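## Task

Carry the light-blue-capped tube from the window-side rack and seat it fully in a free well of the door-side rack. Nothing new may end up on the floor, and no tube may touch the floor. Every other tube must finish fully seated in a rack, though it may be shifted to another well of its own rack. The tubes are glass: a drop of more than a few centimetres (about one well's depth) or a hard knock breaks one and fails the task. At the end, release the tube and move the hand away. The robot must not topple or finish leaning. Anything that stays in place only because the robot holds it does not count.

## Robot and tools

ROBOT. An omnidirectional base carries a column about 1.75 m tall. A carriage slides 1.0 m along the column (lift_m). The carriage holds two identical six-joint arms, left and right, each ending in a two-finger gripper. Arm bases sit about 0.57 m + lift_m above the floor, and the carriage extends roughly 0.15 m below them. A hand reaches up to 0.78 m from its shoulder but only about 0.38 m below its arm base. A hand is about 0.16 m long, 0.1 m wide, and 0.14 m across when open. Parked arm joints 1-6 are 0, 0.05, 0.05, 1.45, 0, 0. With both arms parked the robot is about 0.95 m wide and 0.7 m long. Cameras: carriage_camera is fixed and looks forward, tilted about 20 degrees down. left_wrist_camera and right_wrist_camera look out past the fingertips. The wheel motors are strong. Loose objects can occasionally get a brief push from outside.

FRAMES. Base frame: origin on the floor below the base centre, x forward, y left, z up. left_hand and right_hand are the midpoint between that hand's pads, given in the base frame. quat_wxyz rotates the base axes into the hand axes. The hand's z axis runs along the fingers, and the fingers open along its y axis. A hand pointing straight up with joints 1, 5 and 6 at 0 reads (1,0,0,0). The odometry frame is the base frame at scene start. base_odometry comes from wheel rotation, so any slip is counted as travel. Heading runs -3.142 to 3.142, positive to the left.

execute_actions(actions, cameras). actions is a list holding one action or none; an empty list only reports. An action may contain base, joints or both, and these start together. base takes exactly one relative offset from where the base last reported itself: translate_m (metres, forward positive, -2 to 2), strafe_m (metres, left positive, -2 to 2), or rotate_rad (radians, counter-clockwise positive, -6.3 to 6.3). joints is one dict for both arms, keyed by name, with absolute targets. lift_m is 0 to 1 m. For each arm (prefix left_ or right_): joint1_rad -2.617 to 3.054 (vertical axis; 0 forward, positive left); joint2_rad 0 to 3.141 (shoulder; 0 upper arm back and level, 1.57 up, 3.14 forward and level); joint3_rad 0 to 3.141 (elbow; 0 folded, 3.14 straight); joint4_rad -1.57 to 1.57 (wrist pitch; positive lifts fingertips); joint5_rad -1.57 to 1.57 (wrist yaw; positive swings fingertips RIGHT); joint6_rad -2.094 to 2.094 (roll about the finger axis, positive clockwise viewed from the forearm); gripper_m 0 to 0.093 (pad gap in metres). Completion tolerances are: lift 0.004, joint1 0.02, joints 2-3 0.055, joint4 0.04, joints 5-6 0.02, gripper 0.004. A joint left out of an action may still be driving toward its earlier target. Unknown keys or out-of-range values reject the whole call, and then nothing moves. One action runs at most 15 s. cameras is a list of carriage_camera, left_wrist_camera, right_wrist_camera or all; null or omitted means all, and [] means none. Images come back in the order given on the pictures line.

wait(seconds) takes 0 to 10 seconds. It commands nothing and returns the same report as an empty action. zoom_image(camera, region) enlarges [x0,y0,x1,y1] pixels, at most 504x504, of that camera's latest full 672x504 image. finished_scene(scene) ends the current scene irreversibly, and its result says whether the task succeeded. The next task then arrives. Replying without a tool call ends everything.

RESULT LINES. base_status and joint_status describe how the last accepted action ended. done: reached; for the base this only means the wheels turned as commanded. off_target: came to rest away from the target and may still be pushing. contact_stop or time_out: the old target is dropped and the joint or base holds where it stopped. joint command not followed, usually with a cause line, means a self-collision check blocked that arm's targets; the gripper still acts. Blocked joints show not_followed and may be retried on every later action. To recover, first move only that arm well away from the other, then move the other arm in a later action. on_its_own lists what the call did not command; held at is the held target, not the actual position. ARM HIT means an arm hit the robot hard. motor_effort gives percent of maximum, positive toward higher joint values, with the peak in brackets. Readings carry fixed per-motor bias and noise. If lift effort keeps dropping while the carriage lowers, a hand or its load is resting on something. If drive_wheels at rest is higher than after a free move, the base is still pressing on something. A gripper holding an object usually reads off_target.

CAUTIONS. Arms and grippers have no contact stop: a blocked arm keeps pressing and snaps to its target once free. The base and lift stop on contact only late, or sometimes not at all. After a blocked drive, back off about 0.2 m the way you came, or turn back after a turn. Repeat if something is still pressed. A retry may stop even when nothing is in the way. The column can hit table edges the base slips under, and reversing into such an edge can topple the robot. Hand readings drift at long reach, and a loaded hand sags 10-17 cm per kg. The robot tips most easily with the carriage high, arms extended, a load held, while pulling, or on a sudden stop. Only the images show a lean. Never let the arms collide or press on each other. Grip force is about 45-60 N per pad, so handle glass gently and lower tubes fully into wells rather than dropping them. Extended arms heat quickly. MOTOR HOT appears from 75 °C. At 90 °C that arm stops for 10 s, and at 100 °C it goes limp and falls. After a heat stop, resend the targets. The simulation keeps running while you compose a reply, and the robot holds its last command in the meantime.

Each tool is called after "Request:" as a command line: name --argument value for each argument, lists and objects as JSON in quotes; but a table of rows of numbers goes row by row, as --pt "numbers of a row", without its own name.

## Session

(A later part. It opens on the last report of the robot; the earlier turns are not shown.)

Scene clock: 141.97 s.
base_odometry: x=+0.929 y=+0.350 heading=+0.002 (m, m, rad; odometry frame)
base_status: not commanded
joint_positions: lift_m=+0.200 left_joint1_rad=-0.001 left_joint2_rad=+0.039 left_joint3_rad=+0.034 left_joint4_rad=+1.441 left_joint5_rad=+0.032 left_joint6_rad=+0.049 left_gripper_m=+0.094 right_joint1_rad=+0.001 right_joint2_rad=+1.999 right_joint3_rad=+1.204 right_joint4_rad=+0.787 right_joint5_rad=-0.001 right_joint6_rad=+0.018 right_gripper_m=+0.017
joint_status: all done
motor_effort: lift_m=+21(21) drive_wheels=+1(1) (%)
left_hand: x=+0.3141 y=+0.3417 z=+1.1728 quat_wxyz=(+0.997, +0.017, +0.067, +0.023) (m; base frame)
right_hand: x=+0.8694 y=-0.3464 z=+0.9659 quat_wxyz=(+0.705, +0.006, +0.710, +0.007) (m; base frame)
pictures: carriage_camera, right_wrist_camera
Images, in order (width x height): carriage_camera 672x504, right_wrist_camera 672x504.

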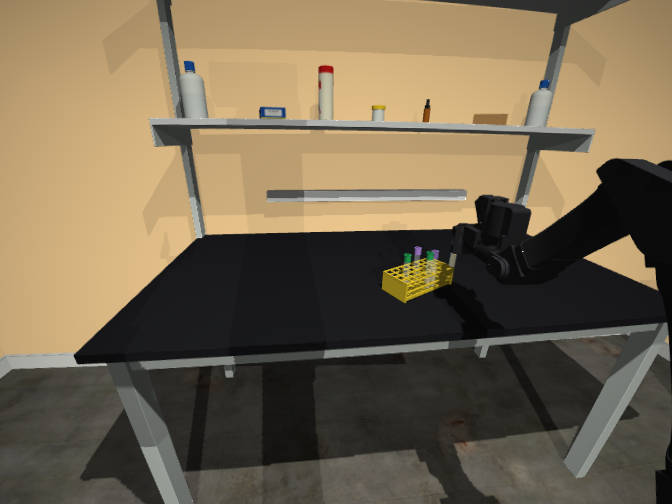

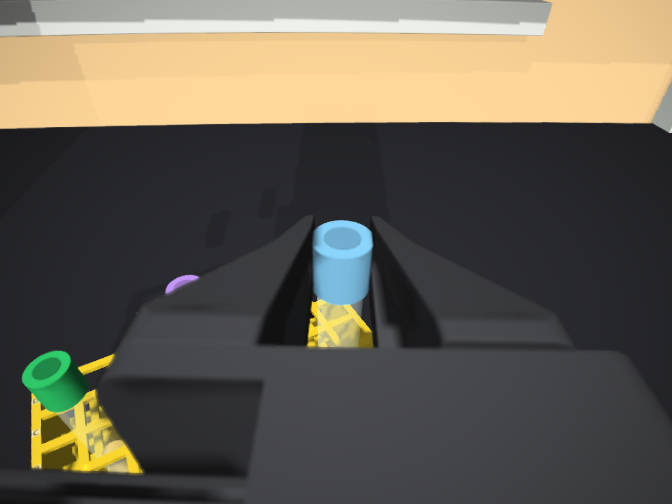

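Request:
execute_actions --actions '[{"base":{"strafe_m":0.02}}]' --cameras '[]'

Request:
execute_actions --actions '[{"base":{"translate_m":0.008}}]' --cameras '["carriage_camera"]'

Request:
zoom_image --camera "carriage_camera" --region '[420,230,490,290]'

Scene clock: 143.33 s.
base_odometry: x=+0.928 y=+0.369 heading=+0.002 (m, m, rad; odometry frame)
base_status: done
joint_positions: lift_m=+0.200 left_joint1_rad=-0.001 left_joint2_rad=+0.039 left_joint3_rad=+0.034 left_joint4_rad=+1.441 left_joint5_rad=+0.032 left_joint6_rad=+0.049 left_gripper_m=+0.094 right_joint1_rad=+0.001 right_joint2_rad=+1.999 right_joint3_rad=+1.204 right_joint4_rad=+0.792 right_joint5_rad=+0.000 right_joint6_rad=+0.018 right_gripper_m=+0.017
joint_status: not commanded
motor_effort: lift_m=+21(21) drive_wheels=+3(9) (%)
left_hand: x=+0.3141 y=+0.3417 z=+1.1728 quat_wxyz=(+0.997, +0.017, +0.067, +0.023) (m; base frame)
right_hand: x=+0.8694 y=-0.3467 z=+0.9671 quat_wxyz=(+0.706, +0.006, +0.708, +0.007) (m; base frame)
pictures: none
No camera images: the call's "cameras" was empty. Leave "cameras" out to get every camera's image.

Scene clock: 144.33 s.
base_odometry: x=+0.936 y=+0.369 heading=+0.002 (m, m, rad; odometry frame)
base_status: done
joint_positions: lift_m=+0.200 left_joint1_rad=-0.001 left_joint2_rad=+0.039 left_joint3_rad=+0.034 left_joint4_rad=+1.441 left_joint5_rad=+0.032 left_joint6_rad=+0.049 left_gripper_m=+0.094 right_joint1_rad=+0.001 right_joint2_rad=+1.999 right_joint3_rad=+1.204 right_joint4_rad=+0.792 right_joint5_rad=+0.000 right_joint6_rad=+0.018 right_gripper_m=+0.017
joint_status: not commanded
motor_effort: lift_m=+21(21) drive_wheels=+4(12) (%)
left_hand: x=+0.3140 y=+0.3417 z=+1.1729 quat_wxyz=(+0.997, +0.017, +0.067, +0.023) (m; base frame)
right_hand: x=+0.8694 y=-0.3467 z=+0.9671 quat_wxyz=(+0.706, +0.006, +0.708, +0.007) (m; base frame)
pictures: carriage_camera
Images, in order (width x height): carriage_camera 672x504.

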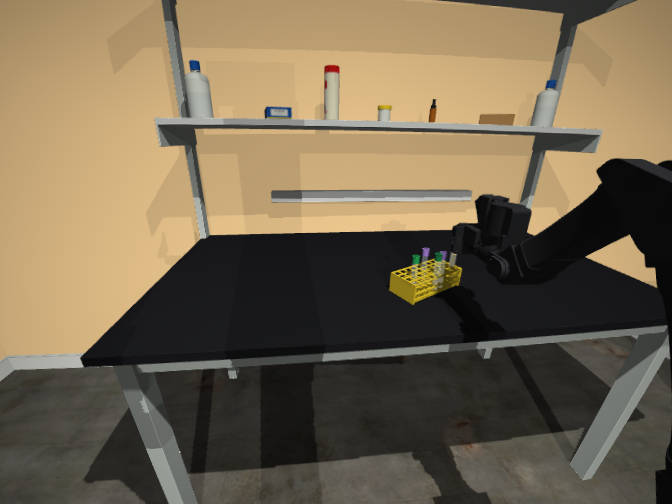

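Region (420, 230, 490, 290) of carriage_camera's 672x504 image, scaled by 7.200, with more detail than that image has; it fills the top 432 rows of this view, and the rest is white.

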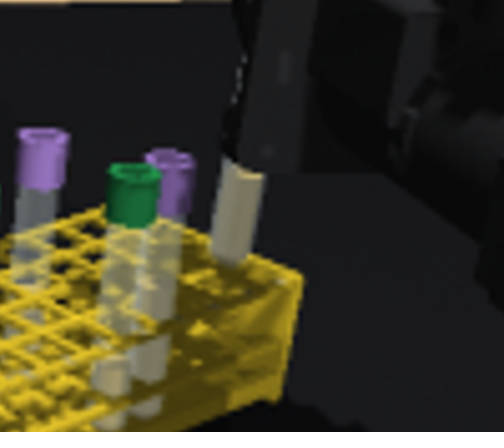

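Request:
execute_actions --actions '[{"joints":{"lift_m":0.17}}]' --cameras '["carriage_camera","right_wrist_camera"]'

Request:
zoom_image --camera "carriage_camera" --region '[420,220,490,280]'

Scene clock: 145.20 s.
base_odometry: x=+0.936 y=+0.369 heading=+0.002 (m, m, rad; odometry frame)
base_status: not commanded
joint_positions: lift_m=+0.170 left_joint1_rad=-0.001 left_joint2_rad=+0.039 left_joint3_rad=+0.034 left_joint4_rad=+1.441 left_joint5_rad=+0.032 left_joint6_rad=+0.049 left_gripper_m=+0.094 right_joint1_rad=+0.001 right_joint2_rad=+2.000 right_joint3_rad=+1.204 right_joint4_rad=+0.789 right_joint5_rad=+0.000 right_joint6_rad=+0.018 right_gripper_m=+0.017
joint_status: all done
motor_effort: lift_m=+21(22) drive_wheels=+4(4) (%)
left_hand: x=+0.3141 y=+0.3417 z=+1.1429 quat_wxyz=(+0.997, +0.017, +0.067, +0.023) (m; base frame)
right_hand: x=+0.8696 y=-0.3467 z=+0.9352 quat_wxyz=(+0.704, +0.006, +0.710, +0.007) (m; base frame)
pictures: carriage_camera, right_wrist_camera
Images, in order (width x height): carriage_camera 672x504, right_wrist_camera 672x504.

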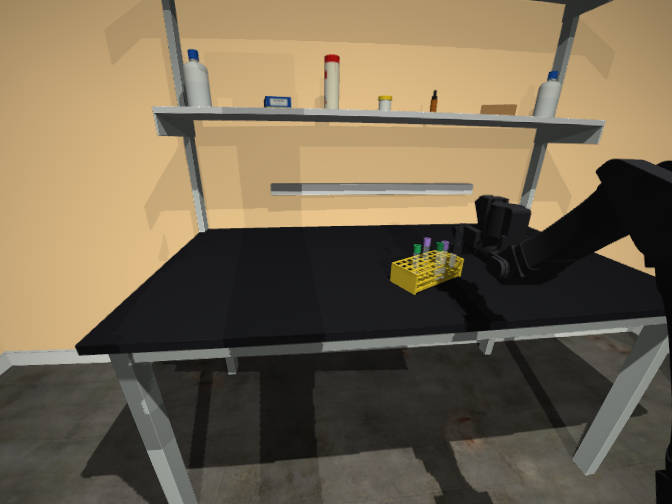

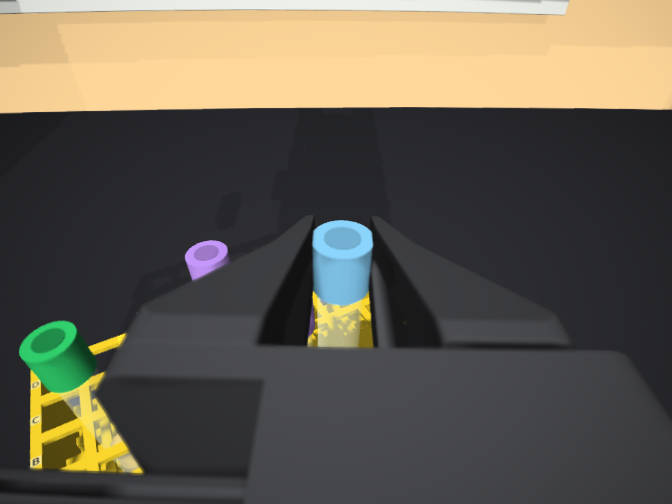

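Region (420, 220, 490, 280) of carriage_camera's 672x504 image, scaled by 7.200, with more detail than that image has; it fills the top 432 rows of this view, and the rest is white.

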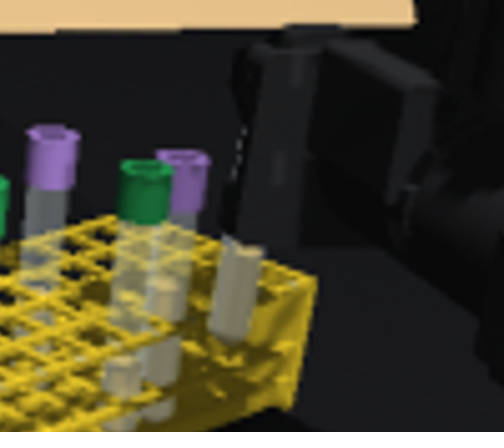

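Request:
execute_actions --actions '[{"base":{"translate_m":-0.008}}]' --cameras '["right_wrist_camera"]'

Scene clock: 146.17 s.
base_odometry: x=+0.928 y=+0.369 heading=+0.001 (m, m, rad; odometry frame)
base_status: done
joint_positions: lift_m=+0.170 left_joint1_rad=-0.001 left_joint2_rad=+0.039 left_joint3_rad=+0.034 left_joint4_rad=+1.441 left_joint5_rad=+0.032 left_joint6_rad=+0.049 left_gripper_m=+0.094 right_joint1_rad=+0.000 right_joint2_rad=+2.000 right_joint3_rad=+1.204 right_joint4_rad=+0.790 right_joint5_rad=+0.000 right_joint6_rad=+0.018 right_gripper_m=+0.017
joint_status: not commanded
motor_effort: lift_m=+21(21) drive_wheels=+6(15) (%)
left_hand: x=+0.3141 y=+0.3417 z=+1.1429 quat_wxyz=(+0.997, +0.017, +0.067, +0.023) (m; base frame)
right_hand: x=+0.8696 y=-0.3472 z=+0.9356 quat_wxyz=(+0.705, +0.006, +0.709, +0.006) (m; base frame)
pictures: right_wrist_camera
Images, in order (width x height): right_wrist_camera 672x504.

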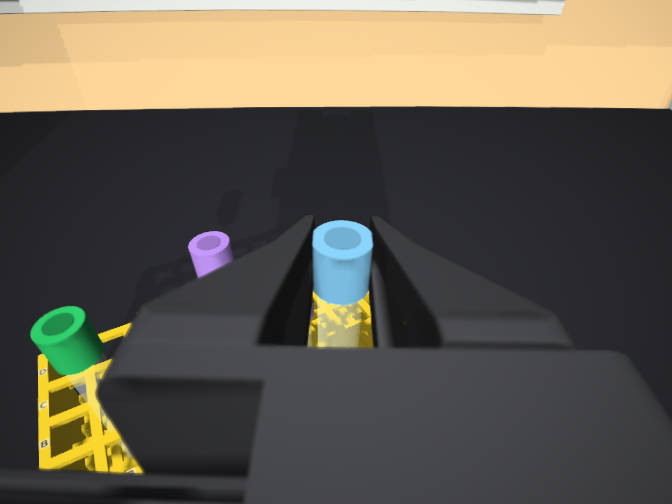

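Request:
execute_actions --actions '[{"joints":{"lift_m":0.205}}]' --cameras '[]'

Request:
execute_actions --actions '[{"base":{"translate_m":0.03}}]' --cameras '["carriage_camera","right_wrist_camera"]'

Request:
zoom_image --camera "carriage_camera" --region '[420,230,490,290]'

Scene clock: 147.30 s.
base_odometry: x=+0.928 y=+0.369 heading=+0.001 (m, m, rad; odometry frame)
base_status: not commanded
joint_positions: lift_m=+0.205 left_joint1_rad=-0.001 left_joint2_rad=+0.039 left_joint3_rad=+0.034 left_joint4_rad=+1.440 left_joint5_rad=+0.032 left_joint6_rad=+0.049 left_gripper_m=+0.094 right_joint1_rad=+0.000 right_joint2_rad=+1.992 right_joint3_rad=+1.204 right_joint4_rad=+0.797 right_joint5_rad=+0.000 right_joint6_rad=+0.018 right_gripper_m=+0.017
joint_status: all done
motor_effort: lift_m=+23(28) drive_wheels=+6(6) (%)
left_hand: x=+0.3142 y=+0.3417 z=+1.1777 quat_wxyz=(+0.997, +0.017, +0.067, +0.023) (m; base frame)
right_hand: x=+0.8688 y=-0.3472 z=+0.9765 quat_wxyz=(+0.710, +0.006, +0.704, +0.006) (m; base frame)
pictures: none
No camera images: the call's "cameras" was empty. Leave "cameras" out to get every camera's image.

Scene clock: 148.37 s.
base_odometry: x=+0.958 y=+0.369 heading=+0.001 (m, m, rad; odometry frame)
base_status: done
joint_positions: lift_m=+0.205 left_joint1_rad=-0.001 left_joint2_rad=+0.039 left_joint3_rad=+0.034 left_joint4_rad=+1.440 left_joint5_rad=+0.032 left_joint6_rad=+0.049 left_gripper_m=+0.094 right_joint1_rad=+0.000 right_joint2_rad=+1.992 right_joint3_rad=+1.204 right_joint4_rad=+0.793 right_joint5_rad=+0.000 right_joint6_rad=+0.018 right_gripper_m=+0.017
joint_status: not commanded
motor_effort: lift_m=+23(23) drive_wheels=+9(16) (%)
left_hand: x=+0.3143 y=+0.3417 z=+1.1776 quat_wxyz=(+0.997, +0.017, +0.067, +0.023) (m; base frame)
right_hand: x=+0.8688 y=-0.3472 z=+0.9756 quat_wxyz=(+0.709, +0.006, +0.705, +0.006) (m; base frame)
pictures: carriage_camera, right_wrist_camera
Images, in order (width x height): carriage_camera 672x504, right_wrist_camera 672x504.

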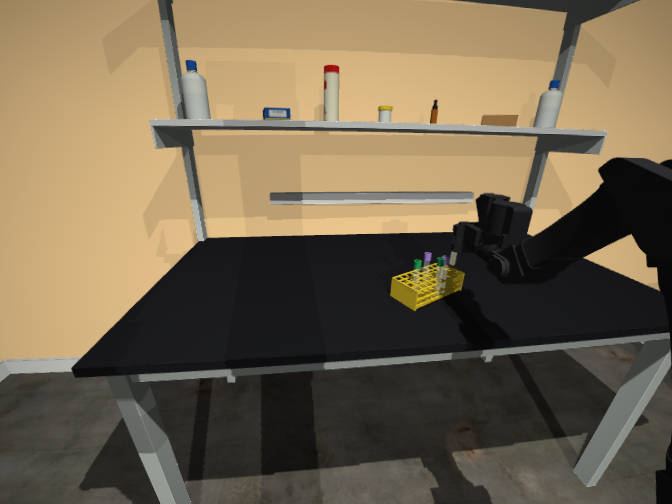

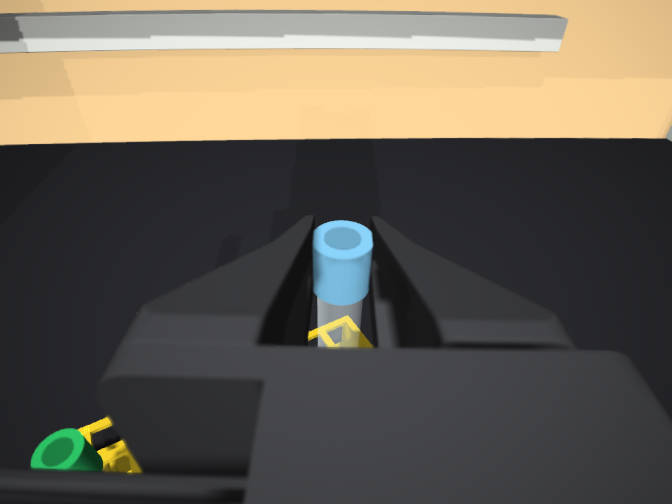

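Region (420, 230, 490, 290) of carriage_camera's 672x504 image, scaled by 7.200, with more detail than that image has; it fills the top 432 rows of this view, and the rest is white.

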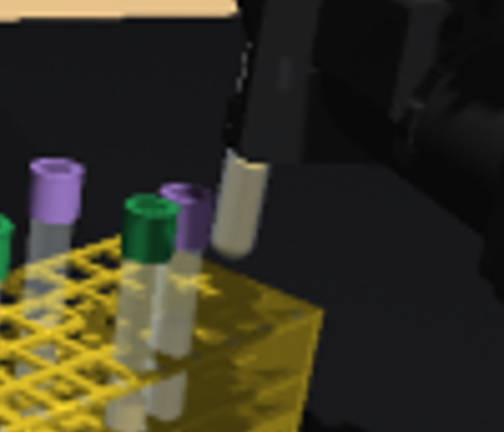

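Lower and test.

Request:
execute_actions --actions '[{"joints":{"lift_m":0.17}}]' --cameras '["carriage_camera","right_wrist_camera"]'

Request:
zoom_image --camera "carriage_camera" --region '[420,220,490,280]'

Scene clock: 149.17 s.
base_odometry: x=+0.958 y=+0.369 heading=+0.001 (m, m, rad; odometry frame)
base_status: not commanded
joint_positions: lift_m=+0.170 left_joint1_rad=-0.001 left_joint2_rad=+0.039 left_joint3_rad=+0.034 left_joint4_rad=+1.440 left_joint5_rad=+0.032 left_joint6_rad=+0.049 left_gripper_m=+0.094 right_joint1_rad=+0.000 right_joint2_rad=+1.998 right_joint3_rad=+1.204 right_joint4_rad=+0.795 right_joint5_rad=+0.000 right_joint6_rad=+0.017 right_gripper_m=+0.017
joint_status: all done
motor_effort: lift_m=+21(21) drive_wheels=+9(9) (%)
left_hand: x=+0.3142 y=+0.3417 z=+1.1429 quat_wxyz=(+0.997, +0.017, +0.067, +0.023) (m; base frame)
right_hand: x=+0.8694 y=-0.3472 z=+0.9381 quat_wxyz=(+0.707, +0.006, +0.707, +0.006) (m; base frame)
pictures: carriage_camera, right_wrist_camera
Images, in order (width x height): carriage_camera 672x504, right_wrist_camera 672x504.

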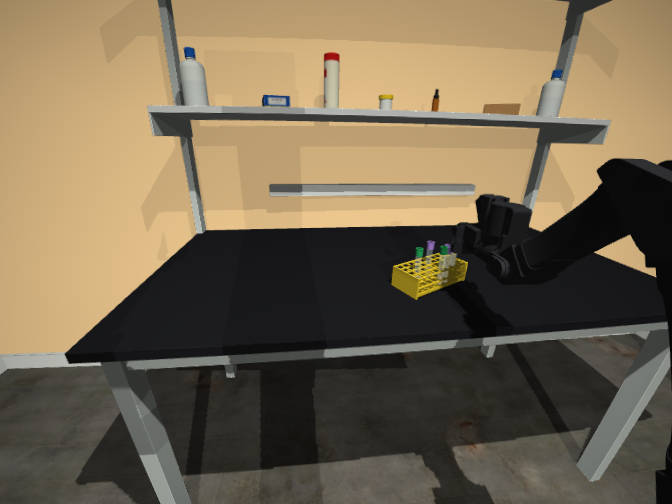

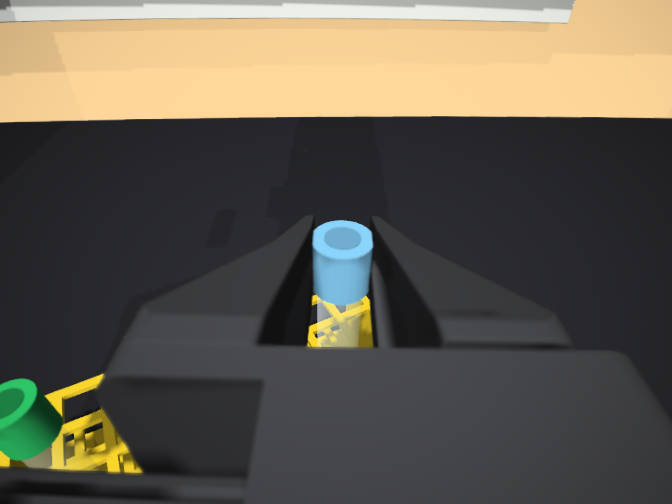

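Region (420, 220, 490, 280) of carriage_camera's 672x504 image, scaled by 7.200, with more detail than that image has; it fills the top 432 rows of this view, and the rest is white.

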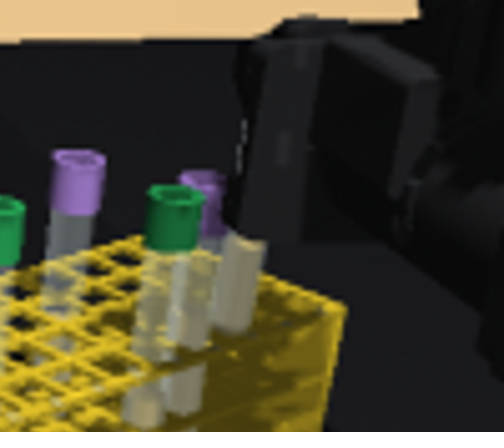

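Request:
execute_actions --actions '[{"joints":{"lift_m":0.14}}]' --cameras '["carriage_camera","right_wrist_camera"]'

Request:
zoom_image --camera "carriage_camera" --region '[410,210,490,280]'

Scene clock: 149.93 s.
base_odometry: x=+0.958 y=+0.369 heading=+0.001 (m, m, rad; odometry frame)
base_status: not commanded
joint_positions: lift_m=+0.140 left_joint1_rad=-0.001 left_joint2_rad=+0.039 left_joint3_rad=+0.034 left_joint4_rad=+1.440 left_joint5_rad=+0.032 left_joint6_rad=+0.049 left_gripper_m=+0.094 right_joint1_rad=+0.000 right_joint2_rad=+1.997 right_joint3_rad=+1.204 right_joint4_rad=+0.803 right_joint5_rad=+0.001 right_joint6_rad=+0.017 right_gripper_m=+0.017
joint_status: all done
motor_effort: lift_m=+21(21) drive_wheels=+9(9) (%)
left_hand: x=+0.3142 y=+0.3417 z=+1.1129 quat_wxyz=(+0.997, +0.017, +0.067, +0.023) (m; base frame)
right_hand: x=+0.8693 y=-0.3474 z=+0.9106 quat_wxyz=(+0.710, +0.006, +0.704, +0.006) (m; base frame)
pictures: carriage_camera, right_wrist_camera
Images, in order (width x height): carriage_camera 672x504, right_wrist_camera 672x504.

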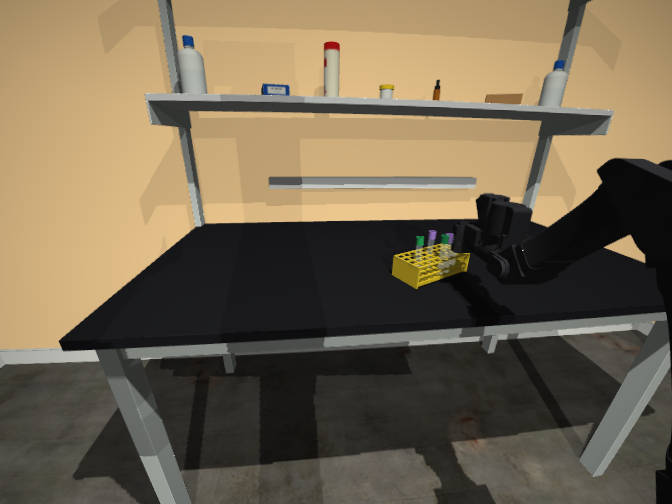

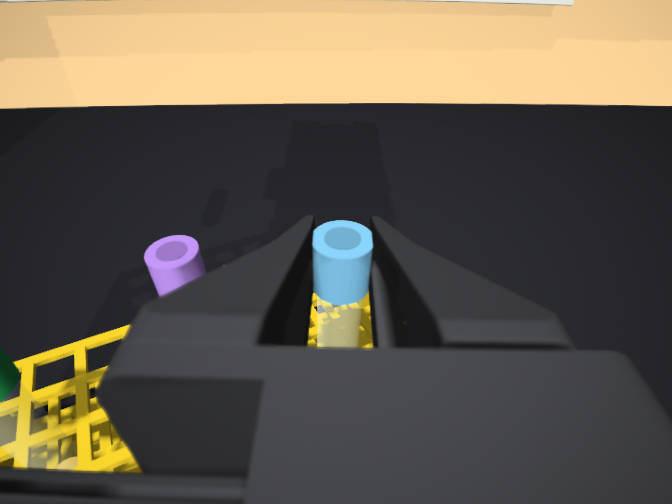

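Region (410, 210, 490, 280) of carriage_camera's 672x504 image, scaled by 6.300, with more detail than that image has; it fills the top 441 rows of this view, and the rest is white.

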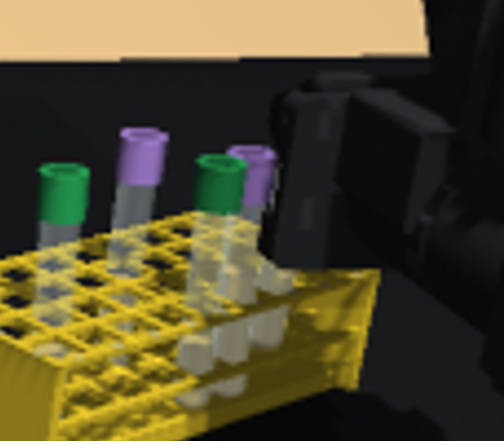

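Request:
execute_actions --actions '[{"joints":{"right_gripper_m":0.024}}]' --cameras '["right_wrist_camera"]'

Request:
execute_actions --actions '[{"joints":{"lift_m":0.22}}]' --cameras '["right_wrist_camera"]'

Request:
execute_actions --actions '[{"base":{"translate_m":-0.15}}]'

Request:
zoom_image --camera "carriage_camera" --region '[370,210,490,310]'

Scene clock: 150.70 s.
base_odometry: x=+0.958 y=+0.369 heading=+0.001 (m, m, rad; odometry frame)
base_status: not commanded
joint_positions: lift_m=+0.140 left_joint1_rad=-0.001 left_joint2_rad=+0.039 left_joint3_rad=+0.034 left_joint4_rad=+1.440 left_joint5_rad=+0.032 left_joint6_rad=+0.049 left_gripper_m=+0.094 right_joint1_rad=+0.000 right_joint2_rad=+1.997 right_joint3_rad=+1.204 right_joint4_rad=+0.803 right_joint5_rad=+0.002 right_joint6_rad=+0.017 right_gripper_m=+0.024
joint_status: all done
motor_effort: lift_m=+21(21) drive_wheels=+9(9) (%)
left_hand: x=+0.3142 y=+0.3417 z=+1.1129 quat_wxyz=(+0.997, +0.017, +0.067, +0.023) (m; base frame)
right_hand: x=+0.8693 y=-0.3475 z=+0.9106 quat_wxyz=(+0.710, +0.007, +0.704, +0.005) (m; base frame)
pictures: right_wrist_camera
Images, in order (width x height): right_wrist_camera 672x504.

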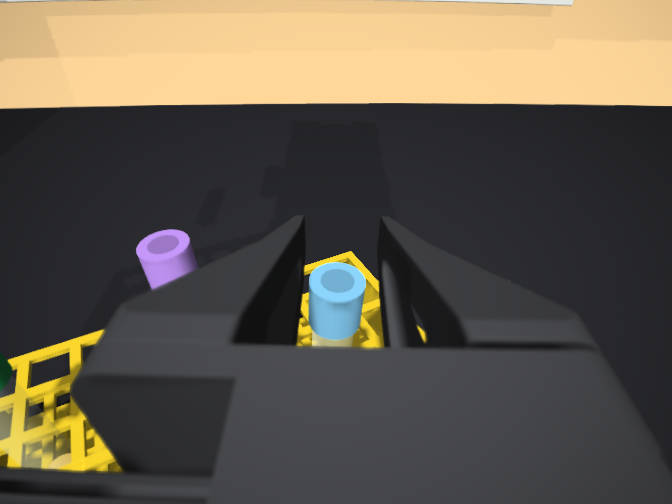

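Scene clock: 151.63 s.
base_odometry: x=+0.958 y=+0.369 heading=+0.001 (m, m, rad; odometry frame)
base_status: not commanded
joint_positions: lift_m=+0.220 left_joint1_rad=-0.001 left_joint2_rad=+0.039 left_joint3_rad=+0.034 left_joint4_rad=+1.440 left_joint5_rad=+0.032 left_joint6_rad=+0.049 left_gripper_m=+0.094 right_joint1_rad=+0.000 right_joint2_rad=+1.992 right_joint3_rad=+1.204 right_joint4_rad=+0.802 right_joint5_rad=+0.002 right_joint6_rad=+0.017 right_gripper_m=+0.024
joint_status: all done
motor_effort: lift_m=+23(27) drive_wheels=+9(9) (%)
left_hand: x=+0.3142 y=+0.3417 z=+1.1927 quat_wxyz=(+0.997, +0.017, +0.067, +0.023) (m; base frame)
right_hand: x=+0.8688 y=-0.3475 z=+0.9927 quat_wxyz=(+0.712, +0.007, +0.702, +0.005) (m; base frame)
pictures: right_wrist_camera
Images, in order (width x height): right_wrist_camera 672x504.

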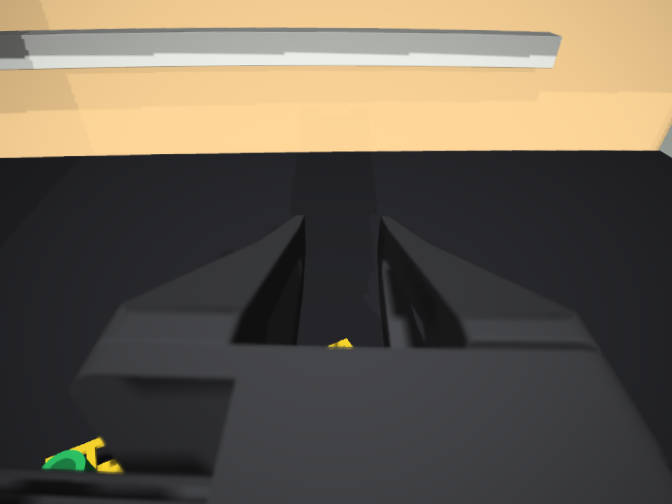

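Scene clock: 153.47 s.
base_odometry: x=+0.808 y=+0.369 heading=+0.001 (m, m, rad; odometry frame)
base_status: done
joint_positions: lift_m=+0.220 left_joint1_rad=-0.001 left_joint2_rad=+0.039 left_joint3_rad=+0.034 left_joint4_rad=+1.441 left_joint5_rad=+0.032 left_joint6_rad=+0.049 left_gripper_m=+0.094 right_joint1_rad=-0.001 right_joint2_rad=+1.992 right_joint3_rad=+1.204 right_joint4_rad=+0.798 right_joint5_rad=+0.002 right_joint6_rad=+0.017 right_gripper_m=+0.024
joint_status: not commanded
motor_effort: lift_m=+23(23) drive_wheels=-3(16) (%)
left_hand: x=+0.3141 y=+0.3417 z=+1.1927 quat_wxyz=(+0.997, +0.017, +0.067, +0.023) (m; base frame)
right_hand: x=+0.8688 y=-0.3477 z=+0.9918 quat_wxyz=(+0.710, +0.007, +0.704, +0.005) (m; base frame)
pictures: carriage_camera, left_wrist_camera, right_wrist_camera
Images, in order (width x height): carriage_camera 672x504, left_wrist_camera 672x504, right_wrist_camera 672x504.

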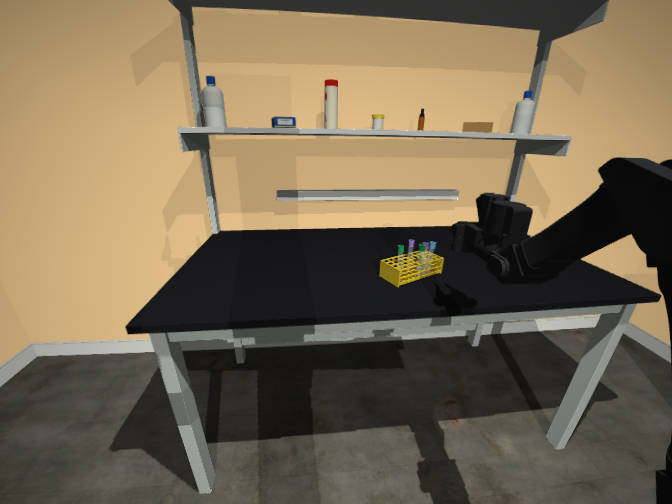

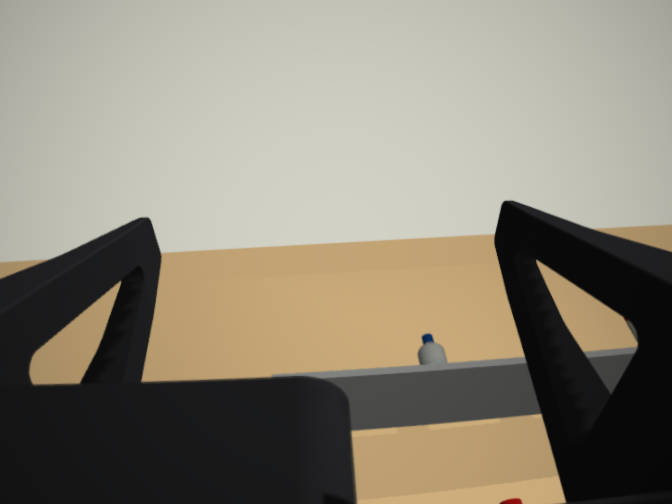

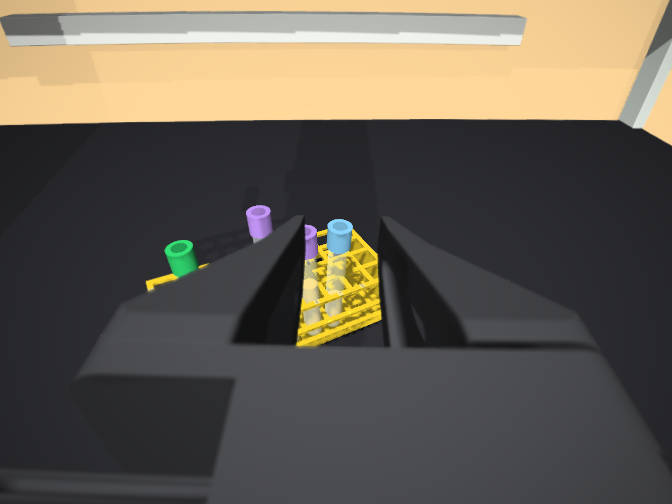

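Region (370, 210, 490, 310) of carriage_camera's 672x504 image, scaled by 4.200, with more detail than that image has.

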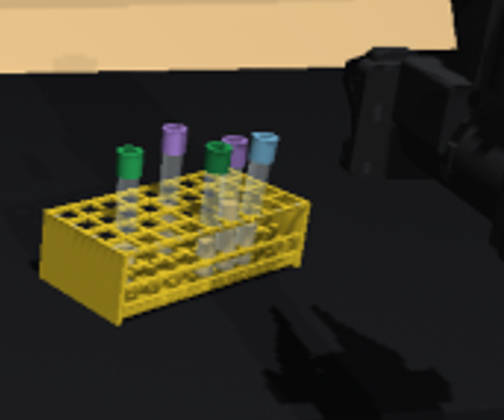

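Request:
finished_scene --scene 2

The scene is finished: the task was done.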